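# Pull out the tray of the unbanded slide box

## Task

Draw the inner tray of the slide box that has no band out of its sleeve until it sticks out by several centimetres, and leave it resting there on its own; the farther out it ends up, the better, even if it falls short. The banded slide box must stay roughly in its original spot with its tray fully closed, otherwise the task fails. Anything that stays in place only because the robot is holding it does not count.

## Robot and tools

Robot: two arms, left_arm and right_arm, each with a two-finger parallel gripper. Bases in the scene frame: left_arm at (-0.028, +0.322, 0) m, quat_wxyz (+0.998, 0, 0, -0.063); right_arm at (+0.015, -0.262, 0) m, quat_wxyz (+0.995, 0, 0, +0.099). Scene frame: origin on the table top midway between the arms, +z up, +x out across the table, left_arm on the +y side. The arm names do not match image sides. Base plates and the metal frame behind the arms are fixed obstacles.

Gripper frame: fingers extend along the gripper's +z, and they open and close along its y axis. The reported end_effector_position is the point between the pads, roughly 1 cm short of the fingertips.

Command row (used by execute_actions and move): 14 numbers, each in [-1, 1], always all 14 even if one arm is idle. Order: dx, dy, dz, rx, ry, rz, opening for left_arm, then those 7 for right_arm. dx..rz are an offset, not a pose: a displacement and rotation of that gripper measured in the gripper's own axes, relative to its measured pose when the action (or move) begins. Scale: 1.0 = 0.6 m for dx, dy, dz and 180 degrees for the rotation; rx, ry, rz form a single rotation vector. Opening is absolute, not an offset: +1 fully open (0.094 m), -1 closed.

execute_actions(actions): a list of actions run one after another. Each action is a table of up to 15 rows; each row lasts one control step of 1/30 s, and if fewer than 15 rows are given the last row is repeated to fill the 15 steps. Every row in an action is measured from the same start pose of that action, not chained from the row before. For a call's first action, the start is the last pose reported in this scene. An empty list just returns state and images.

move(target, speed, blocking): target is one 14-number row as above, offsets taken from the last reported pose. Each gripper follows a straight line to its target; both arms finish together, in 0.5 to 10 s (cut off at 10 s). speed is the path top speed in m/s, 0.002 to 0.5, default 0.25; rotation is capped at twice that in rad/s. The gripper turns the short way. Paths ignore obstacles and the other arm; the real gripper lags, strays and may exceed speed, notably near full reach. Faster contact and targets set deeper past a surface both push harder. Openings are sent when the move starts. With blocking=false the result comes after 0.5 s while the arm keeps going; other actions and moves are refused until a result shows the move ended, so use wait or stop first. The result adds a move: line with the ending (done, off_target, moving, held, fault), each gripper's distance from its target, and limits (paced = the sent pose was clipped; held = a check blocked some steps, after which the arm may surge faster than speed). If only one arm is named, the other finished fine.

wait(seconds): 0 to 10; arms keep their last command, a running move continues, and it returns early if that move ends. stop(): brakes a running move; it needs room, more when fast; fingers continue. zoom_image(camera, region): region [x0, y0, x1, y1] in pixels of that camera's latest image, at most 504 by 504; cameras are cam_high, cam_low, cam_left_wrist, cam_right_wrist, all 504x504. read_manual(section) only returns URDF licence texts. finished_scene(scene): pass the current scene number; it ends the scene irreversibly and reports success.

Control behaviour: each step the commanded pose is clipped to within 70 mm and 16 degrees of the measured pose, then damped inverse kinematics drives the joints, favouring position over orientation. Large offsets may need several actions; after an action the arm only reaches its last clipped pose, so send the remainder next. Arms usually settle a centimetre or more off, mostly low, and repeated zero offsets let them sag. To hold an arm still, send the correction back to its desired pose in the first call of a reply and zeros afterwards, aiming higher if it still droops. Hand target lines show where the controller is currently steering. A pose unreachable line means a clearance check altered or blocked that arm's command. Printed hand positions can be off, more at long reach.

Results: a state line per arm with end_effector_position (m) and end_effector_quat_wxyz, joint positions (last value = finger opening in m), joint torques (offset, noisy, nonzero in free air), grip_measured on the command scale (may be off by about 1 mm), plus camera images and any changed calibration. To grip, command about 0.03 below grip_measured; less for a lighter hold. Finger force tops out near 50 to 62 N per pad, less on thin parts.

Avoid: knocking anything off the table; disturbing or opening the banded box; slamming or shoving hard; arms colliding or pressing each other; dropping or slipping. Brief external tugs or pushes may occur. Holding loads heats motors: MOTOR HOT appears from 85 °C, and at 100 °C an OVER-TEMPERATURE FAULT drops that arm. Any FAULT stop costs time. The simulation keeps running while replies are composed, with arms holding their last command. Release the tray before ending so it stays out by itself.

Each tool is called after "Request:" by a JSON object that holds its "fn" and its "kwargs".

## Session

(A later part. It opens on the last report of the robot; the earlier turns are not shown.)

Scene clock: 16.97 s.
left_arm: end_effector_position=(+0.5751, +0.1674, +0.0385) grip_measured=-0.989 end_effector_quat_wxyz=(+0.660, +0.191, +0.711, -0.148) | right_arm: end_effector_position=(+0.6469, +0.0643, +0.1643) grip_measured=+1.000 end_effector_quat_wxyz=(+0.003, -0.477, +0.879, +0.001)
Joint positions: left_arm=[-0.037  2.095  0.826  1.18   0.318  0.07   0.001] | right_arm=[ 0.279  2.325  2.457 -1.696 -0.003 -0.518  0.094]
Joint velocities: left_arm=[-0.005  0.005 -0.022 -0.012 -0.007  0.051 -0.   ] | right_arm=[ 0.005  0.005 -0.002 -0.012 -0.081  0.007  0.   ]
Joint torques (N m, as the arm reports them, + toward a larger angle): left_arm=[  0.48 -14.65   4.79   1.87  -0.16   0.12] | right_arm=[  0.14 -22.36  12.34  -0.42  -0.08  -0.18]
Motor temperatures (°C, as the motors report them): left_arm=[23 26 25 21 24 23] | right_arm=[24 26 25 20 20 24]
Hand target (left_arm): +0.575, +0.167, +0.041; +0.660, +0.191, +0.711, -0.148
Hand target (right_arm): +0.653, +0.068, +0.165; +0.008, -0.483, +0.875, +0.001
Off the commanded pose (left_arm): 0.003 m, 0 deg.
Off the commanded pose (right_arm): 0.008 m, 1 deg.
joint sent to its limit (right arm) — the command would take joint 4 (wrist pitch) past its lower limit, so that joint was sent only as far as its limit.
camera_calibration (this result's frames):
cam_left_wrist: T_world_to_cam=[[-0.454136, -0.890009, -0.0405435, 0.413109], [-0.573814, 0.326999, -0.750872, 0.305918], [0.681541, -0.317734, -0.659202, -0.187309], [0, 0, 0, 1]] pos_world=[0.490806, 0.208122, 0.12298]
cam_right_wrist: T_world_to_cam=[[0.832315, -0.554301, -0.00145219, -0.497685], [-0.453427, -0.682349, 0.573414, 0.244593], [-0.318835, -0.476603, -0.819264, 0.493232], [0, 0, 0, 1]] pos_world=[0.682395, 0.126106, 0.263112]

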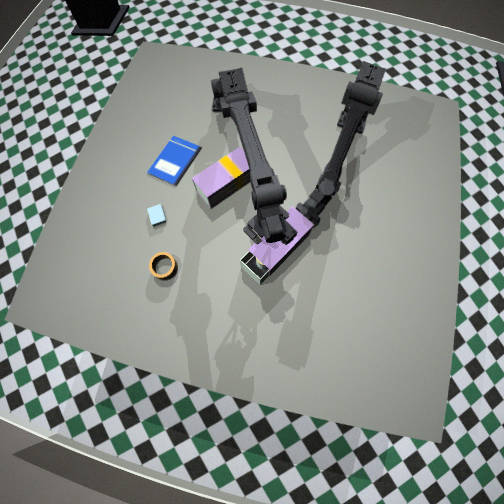

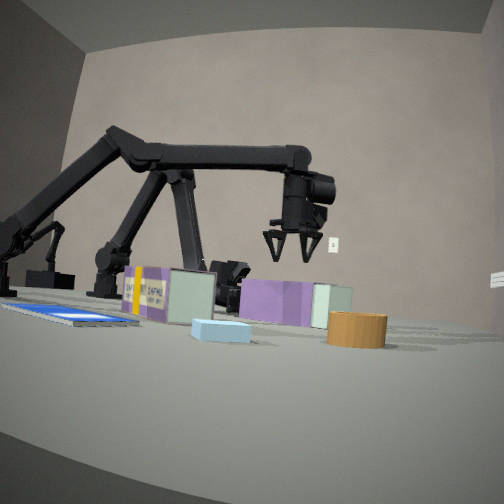

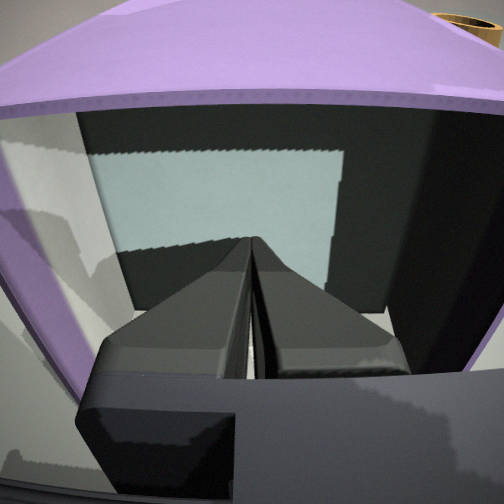

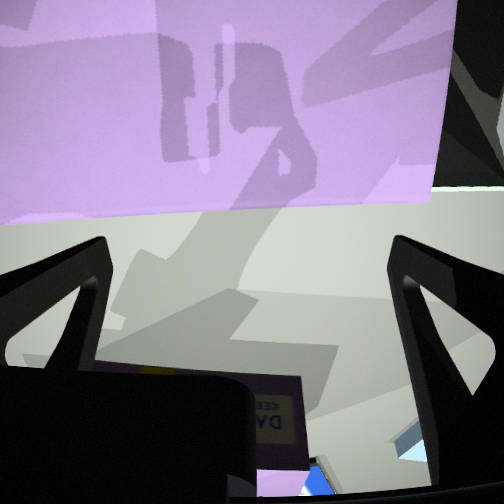

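Request:
{"fn": "move", "kwargs": {"target": [0,0,0.01,0,0,0,-1, -0.07,0.015,0.06,0,0,0.015,1], "speed": 0.08}}

Request:
{"fn": "move", "kwargs": {"target": [0,0,0.01,0,0,0,-1, -0.01,0,0.09,0,0.01,0,1], "speed": 0.06}}

Scene clock: 18.37 s.
left_arm: end_effector_position=(+0.5751, +0.1675, +0.0385) grip_measured=-0.989 end_effector_quat_wxyz=(+0.660, +0.191, +0.711, -0.148) | right_arm: end_effector_position=(+0.6575, +0.1010, +0.1240) grip_measured=+1.000 end_effector_quat_wxyz=(+0.004, -0.462, +0.887, +0.001)
Joint positions: left_arm=[-0.037  2.095  0.826  1.18   0.317  0.07   0.001] | right_arm=[ 0.317  2.452  2.586 -1.697 -0.002 -0.446  0.094]
Joint velocities: left_arm=[-0.005 -0.015 -0.012  0.002  0.007 -0.037 -0.   ] | right_arm=[ 0.005  0.005 -0.007 -0.017 -0.022 -0.051  0.   ]
Joint torques (N m, as the arm reports them, + toward a larger angle): left_arm=[  0.01 -13.62   6.26   1.84  -0.28   0.11] | right_arm=[  0.01 -24.23  12.33  -0.37  -0.03   0.08]
Motor temperatures (°C, as the motors report them): left_arm=[23 26 25 21 24 23] | right_arm=[24 26 26 20 20 24]
Hand target (left_arm): +0.580, +0.165, +0.038; +0.660, +0.191, +0.711, -0.148
Hand target (right_arm): +0.662, +0.105, +0.129; +0.013, -0.456, +0.890, +0.001
Off the commanded pose (left_arm): 0.006 m, 0 deg.
Off the commanded pose (right_arm): 0.008 m, 1 deg.
joint sent to its limit (right arm) — the command would take joint 4 (wrist pitch) past its lower limit, so that joint was sent only as far as its limit.
move: done
camera_calibration (this result's frames):
cam_left_wrist: T_world_to_cam=[[-0.453797, -0.890181, -0.0405757, 0.41301], [-0.573934, 0.326806, -0.750864, 0.306016], [0.681665, -0.317453, -0.659209, -0.187431], [0, 0, 0, 1]] pos_world=[0.490821, 0.208145, 0.122979]
cam_right_wrist: T_world_to_cam=[[0.813241, -0.581927, -0.000810808, -0.471009], [-0.476626, -0.666881, 0.572798, 0.311394], [-0.333867, -0.465437, -0.819696, 0.489851], [0, 0, 0, 1]] pos_world=[0.695007, 0.161565, 0.222781]

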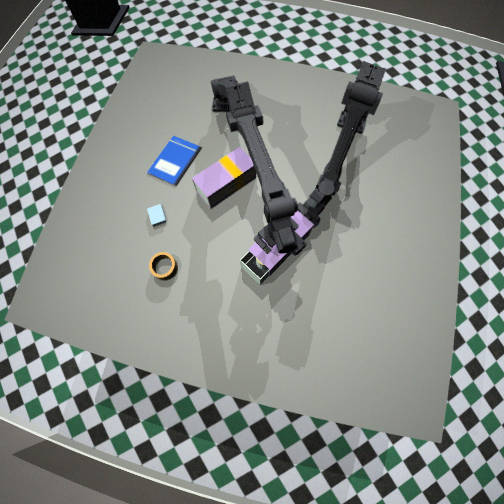

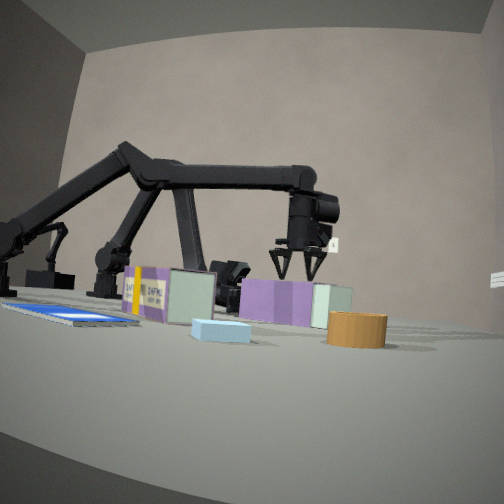

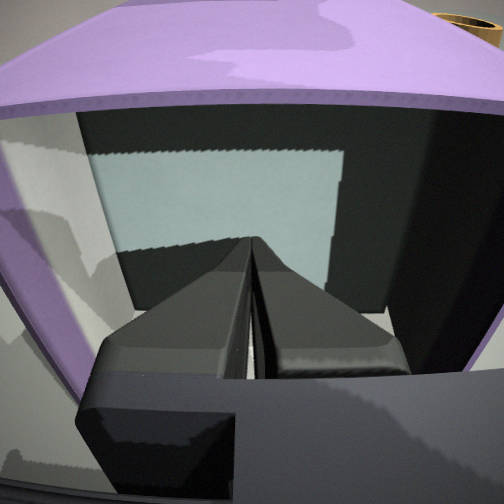

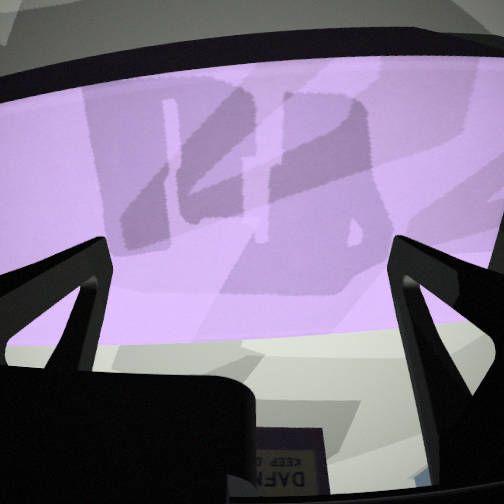

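Scene clock: 19.50 s.
left_arm: end_effector_position=(+0.5752, +0.1677, +0.0385) grip_measured=-0.989 end_effector_quat_wxyz=(+0.660, +0.190, +0.711, -0.147) | right_arm: end_effector_position=(+0.6586, +0.1019, +0.1175) grip_measured=+1.000 end_effector_quat_wxyz=(+0.007, -0.463, +0.886, -0.002)
Joint positions: left_arm=[-0.037  2.095  0.826  1.18   0.316  0.07   0.001] | right_arm=[ 0.318  2.447  2.558 -1.669  0.005 -0.446  0.094]
Joint velocities: left_arm=[-0.005 -0.005  0.002 -0.012  0.007 -0.081 -0.001] | right_arm=[-0.005 -0.005 -0.002 -0.017 -0.022 -0.037  0.   ]
Joint torques (N m, as the arm reports them, + toward a larger angle): left_arm=[ -0.12 -13.65   6.21   1.81  -0.25   0.1 ] | right_arm=[  0.4  -21.63   6.29   1.85   0.18   0.01]
Motor temperatures (°C, as the motors report them): left_arm=[23 26 25 21 24 23] | right_arm=[24 26 26 20 20 24]
Hand target (left_arm): +0.580, +0.165, +0.038; +0.660, +0.191, +0.711, -0.148
Hand target (right_arm): +0.659, +0.106, +0.071; -0.010, -0.462, +0.887, -0.006
Off the commanded pose (left_arm): 0.006 m, 0 deg.
Off the commanded pose (right_arm): 0.048 m, 2 deg.
move: off_target (right_arm)
camera_calibration (this result's frames):
cam_left_wrist: T_world_to_cam=[[-0.452443, -0.890864, -0.0407044, 0.412612], [-0.574414, 0.326034, -0.750833, 0.306408], [0.682161, -0.316328, -0.659236, -0.187917], [0, 0, 0, 1]] pos_world=[0.490878, 0.208238, 0.122975]
cam_right_wrist: T_world_to_cam=[[0.814276, -0.580424, 0.00782722, -0.473229], [-0.480187, -0.665955, 0.570898, 0.318655], [-0.326151, -0.468627, -0.820984, 0.480716], [0, 0, 0, 1]] pos_world=[0.695139, 0.162813, 0.216444]

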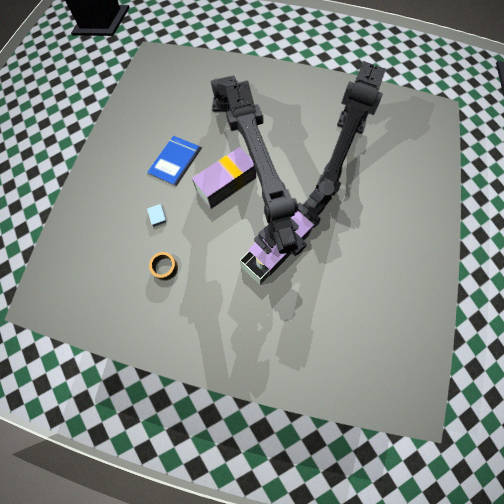

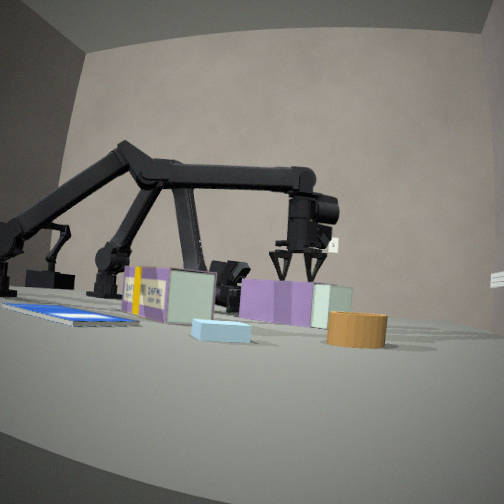

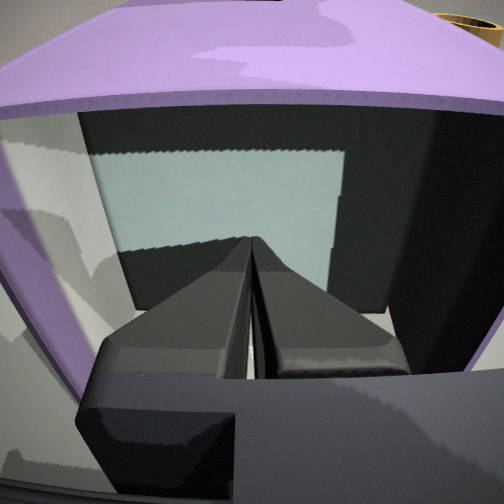

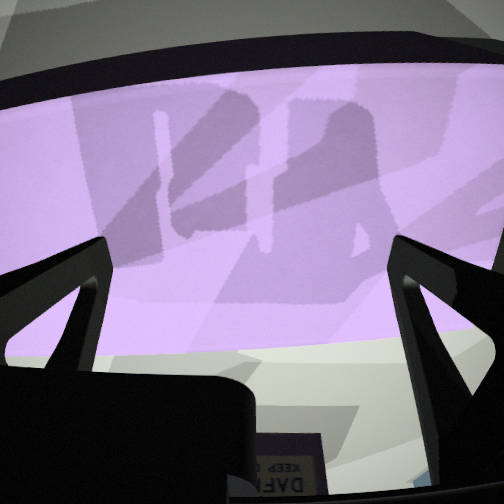

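Request:
{"fn": "execute_actions", "kwargs": {"actions": [[[0.002,-0.005,0.05,0.008,-0.008,0,-1,0,0.035,0.105,-0.012,0.025,0,1]],[[0.002,-0.005,0.055,0.008,-0.008,0,-1,0,0.035,0.105,-0.012,0.025,0,1]],[[0.002,-0.005,0.05,0.005,-0.008,0,-1,0,0.035,0.105,-0.012,0.025,0,1]]]}}

Request:
{"fn": "zoom_image", "kwargs": {"camera": "cam_high", "region": [210, 160, 360, 310]}}

Scene clock: 21.07 s.
left_arm: end_effector_position=(+0.6043, +0.1538, +0.0386) grip_measured=-0.989 end_effector_quat_wxyz=(+0.673, +0.202, +0.694, -0.157) | right_arm: end_effector_position=(+0.6608, +0.1012, +0.1176) grip_measured=+1.000 end_effector_quat_wxyz=(+0.019, -0.451, +0.892, -0.004)
Joint positions: left_arm=[-0.045  2.153  0.927  1.18   0.342  0.07   0.001] | right_arm=[ 0.317  2.421  2.511 -1.624  0.01  -0.42   0.094]
Joint velocities: left_arm=[-0.005 -0.015 -0.017 -0.007 -0.066 -0.022  0.001] | right_arm=[ 0.015 -0.015  0.007 -0.012 -0.051 -0.081  0.   ]
Joint torques (N m, as the arm reports them, + toward a larger angle): left_arm=[ -1.61 -12.57  10.67   1.75  -0.27   0.01] | right_arm=[  2.19 -20.22   5.23   0.35  -0.26   0.08]
Motor temperatures (°C, as the motors report them): left_arm=[23 26 26 21 24 23] | right_arm=[24 26 25 20 20 24]
Hand target (left_arm): +0.621, +0.138, +0.036; +0.678, +0.205, +0.687, -0.165
Hand target (right_arm): +0.640, +0.114, +0.057; -0.032, -0.457, +0.889, -0.004
Off the commanded pose (left_arm): 0.024 m, 1 deg.
Off the commanded pose (right_arm): 0.068 m, 6 deg.
camera_calibration (this result's frames):
cam_left_wrist: T_world_to_cam=[[-0.480121, -0.875643, -0.0522781, 0.42821], [-0.531615, 0.337858, -0.776683, 0.301068], [0.69776, -0.34511, -0.627718, -0.218278], [0, 0, 0, 1]] pos_world=[0.517951, 0.197911, 0.119204]
cam_right_wrist: T_world_to_cam=[[0.797852, -0.602468, 0.0215485, -0.464025], [-0.510786, -0.656587, 0.55497, 0.34032], [-0.320203, -0.453791, -0.831591, 0.476985], [0, 0, 0, 1]] pos_world=[0.696786, 0.160341, 0.217789]

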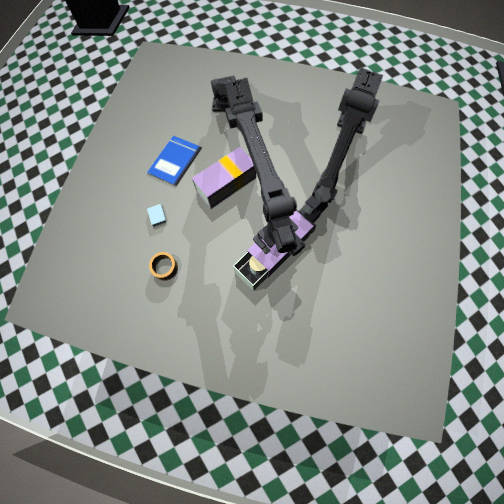

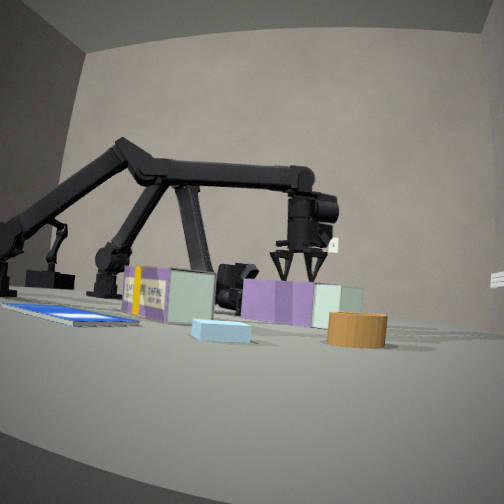

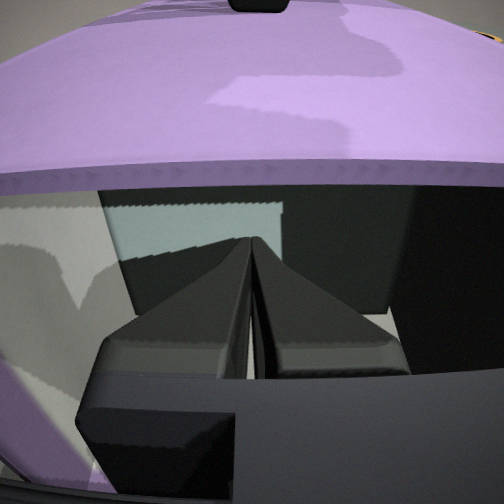

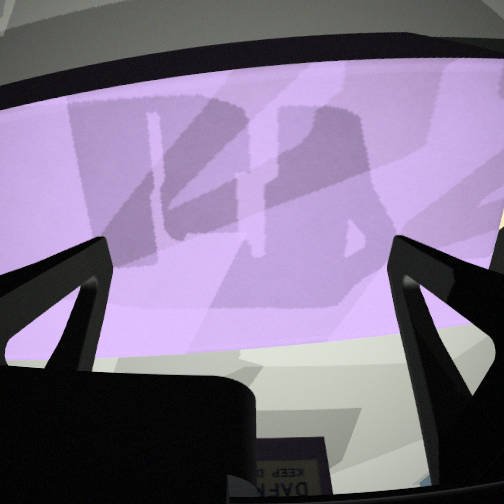

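Region (210, 160, 360, 310) of cam_high's 504x504 image, scaled by 3.360, with more detail than that image has.

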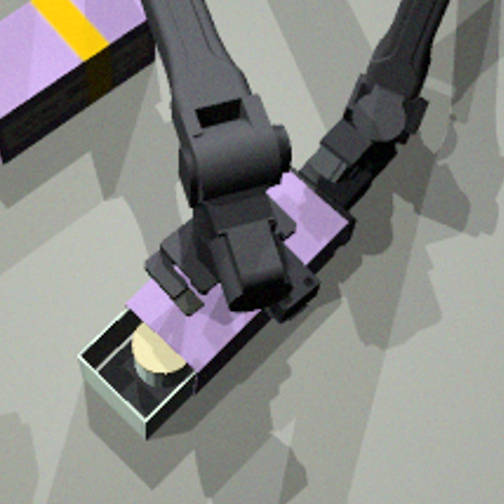

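Request:
{"fn": "execute_actions", "kwargs": {"actions": [[[0.002,-0.003,0.055,0,-0.008,0,-1,0,0.035,0.105,-0.012,0.025,0,1]]]}}

Request:
{"fn": "move", "kwargs": {"target": [0.005,0,-0.22,0,0.015,0,-1, 0,0,-0.09,0,-0.03,0,1], "speed": 0.15}}

Request:
{"fn": "zoom_image", "kwargs": {"camera": "cam_high", "region": [180, 130, 360, 310]}}

Scene clock: 21.73 s.
left_arm: end_effector_position=(+0.6126, +0.1514, +0.0391) grip_measured=-0.989 end_effector_quat_wxyz=(+0.678, +0.199, +0.691, -0.154) | right_arm: end_effector_position=(+0.6652, +0.0997, +0.1180) grip_measured=+1.000 end_effector_quat_wxyz=(+0.025, -0.445, +0.895, -0.007)
Joint positions: left_arm=[-0.05   2.167  0.952  1.18   0.328  0.068  0.001] | right_arm=[ 0.314  2.421  2.511 -1.611  0.017 -0.41   0.094]
Joint velocities: left_arm=[-0.015 -0.005 -0.017 -0.012  0.007  0.007 -0.   ] | right_arm=[ 0.015  0.005  0.002  0.007 -0.037 -0.037  0.   ]
Joint torques (N m, as the arm reports them, + toward a larger angle): left_arm=[ -1.68 -12.73  10.83   1.61  -0.51   0.02] | right_arm=[  2.19 -20.08   5.56   0.34  -0.33   0.07]
Motor temperatures (°C, as the motors report them): left_arm=[23 26 26 21 24 23] | right_arm=[24 26 25 20 20 24]
Hand target (left_arm): +0.630, +0.136, +0.036; +0.682, +0.200, +0.685, -0.160
Hand target (right_arm): +0.645, +0.113, +0.057; -0.025, -0.451, +0.892, -0.006
Off the commanded pose (left_arm): 0.025 m, 1 deg.
Off the commanded pose (right_arm): 0.068 m, 6 deg.
camera_calibration (this result's frames):
cam_left_wrist: T_world_to_cam=[[-0.471472, -0.880168, -0.054933, 0.425568], [-0.526401, 0.330855, -0.783222, 0.304779], [0.707542, -0.34035, -0.619311, -0.231592], [0, 0, 0, 1]] pos_world=[0.524941, 0.194912, 0.118659]
cam_right_wrist: T_world_to_cam=[[0.789185, -0.613309, 0.0322383, -0.462779], [-0.527607, -0.650169, 0.546728, 0.352895], [-0.314352, -0.448479, -0.83669, 0.474262], [0, 0, 0, 1]] pos_world=[0.700493, 0.158311, 0.218792]

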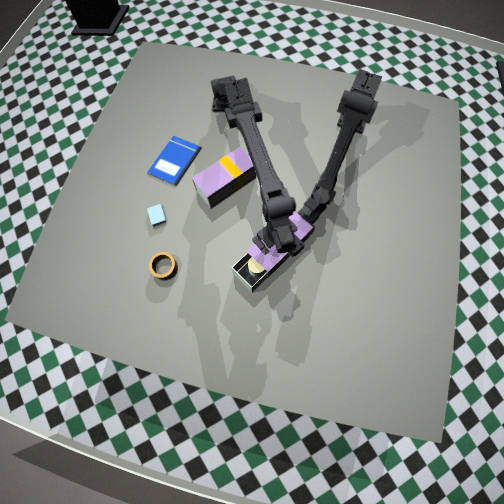

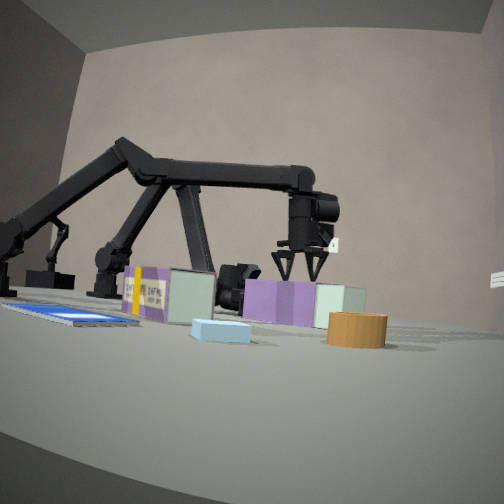

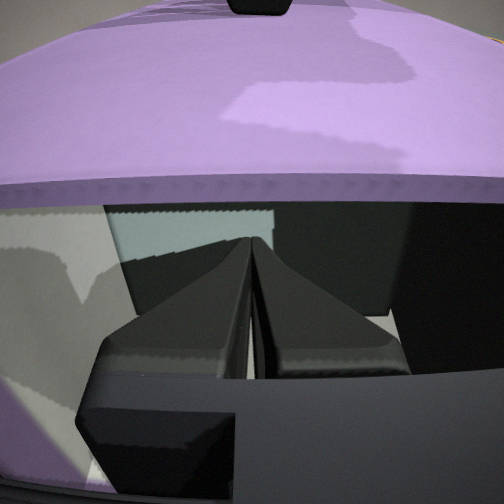

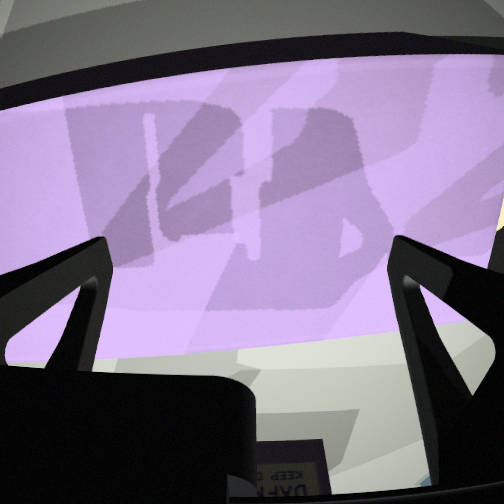

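Scene clock: 23.00 s.
left_arm: end_effector_position=(+0.4969, +0.2099, +0.0330) grip_measured=-0.989 end_effector_quat_wxyz=(+0.650, +0.199, +0.716, -0.159) | right_arm: end_effector_position=(+0.6574, +0.1009, +0.1658) grip_measured=+1.000 end_effector_quat_wxyz=(+0.057, -0.444, +0.894, +0.012)
Joint positions: left_arm=[0.052 2.036 0.598 1.32  0.435 0.081 0.001] | right_arm=[ 0.313  2.326  2.459 -1.589 -0.018 -0.41   0.094]
Joint velocities: left_arm=[-0.015  0.005 -0.012 -0.002  0.007 -0.022 -0.   ] | right_arm=[-0.005 -0.024 -0.007 -0.007  0.037 -0.066  0.   ]
Joint torques (N m, as the arm reports them, + toward a larger angle): left_arm=[  0.74 -12.33   2.85   3.22  -0.03   0.25] | right_arm=[ -0.65 -26.01   8.13   0.99  -0.18  -0.12]
Motor temperatures (°C, as the motors report them): left_arm=[23 26 26 21 24 23] | right_arm=[24 26 25 20 20 24]
Hand target (left_arm): +0.497, +0.215, +0.041; +0.661, +0.203, +0.707, -0.150
Hand target (right_arm): +0.662, +0.098, +0.171; +0.067, -0.444, +0.893, +0.014
Off the commanded pose (left_arm): 0.009 m, 2 deg.
Off the commanded pose (right_arm): 0.008 m, 1 deg.
move: done
camera_calibration (this result's frames):
cam_left_wrist: T_world_to_cam=[[-0.479319, -0.877119, -0.03026, 0.424668], [-0.582545, 0.343753, -0.736529, 0.243345], [0.656425, -0.335404, -0.675729, -0.107378], [0, 0, 0, 1]] pos_world=[0.415797, 0.252819, 0.119522]
cam_right_wrist: T_world_to_cam=[[0.788852, -0.614055, 0.025483, -0.456055], [-0.547148, -0.682808, 0.48415, 0.349992], [-0.279895, -0.395866, -0.874614, 0.490636], [0, 0, 0, 1]] pos_world=[0.688584, 0.153161, 0.27129]

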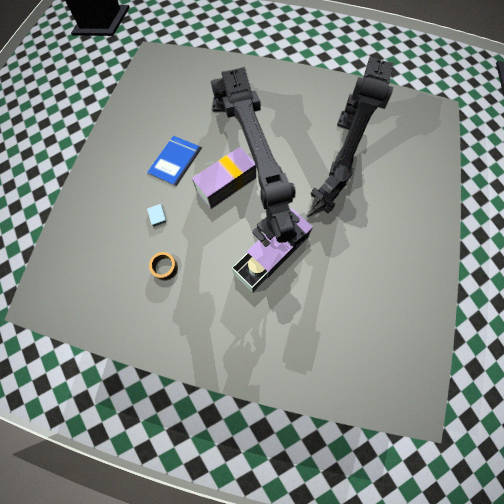

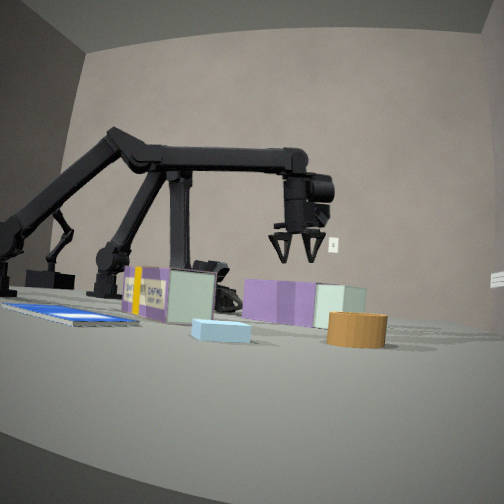

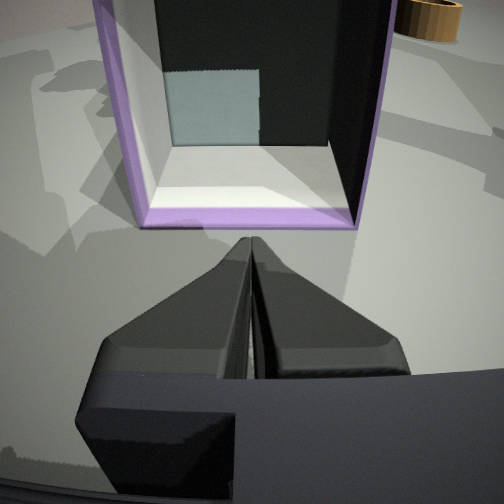

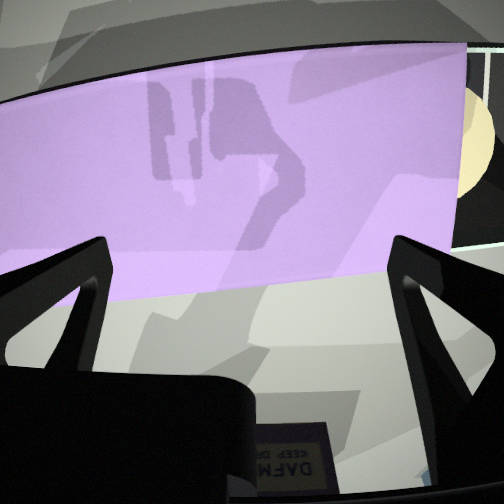

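Region (180, 130, 360, 310) of cam_high's 504x504 image, scaled by 2.800, with more detail than that image has.

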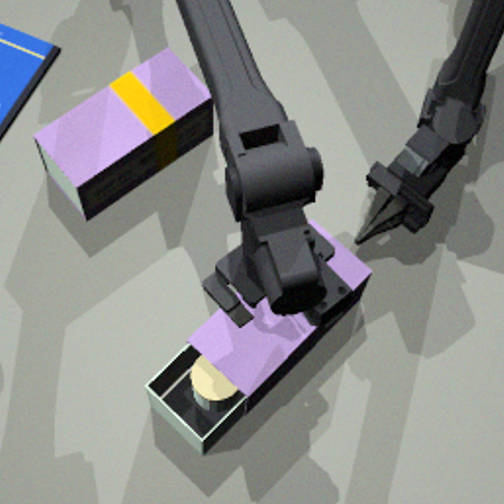

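Request:
{"fn": "finished_scene", "kwargs": {"scene": 2}}

The scene is finished: the task was done.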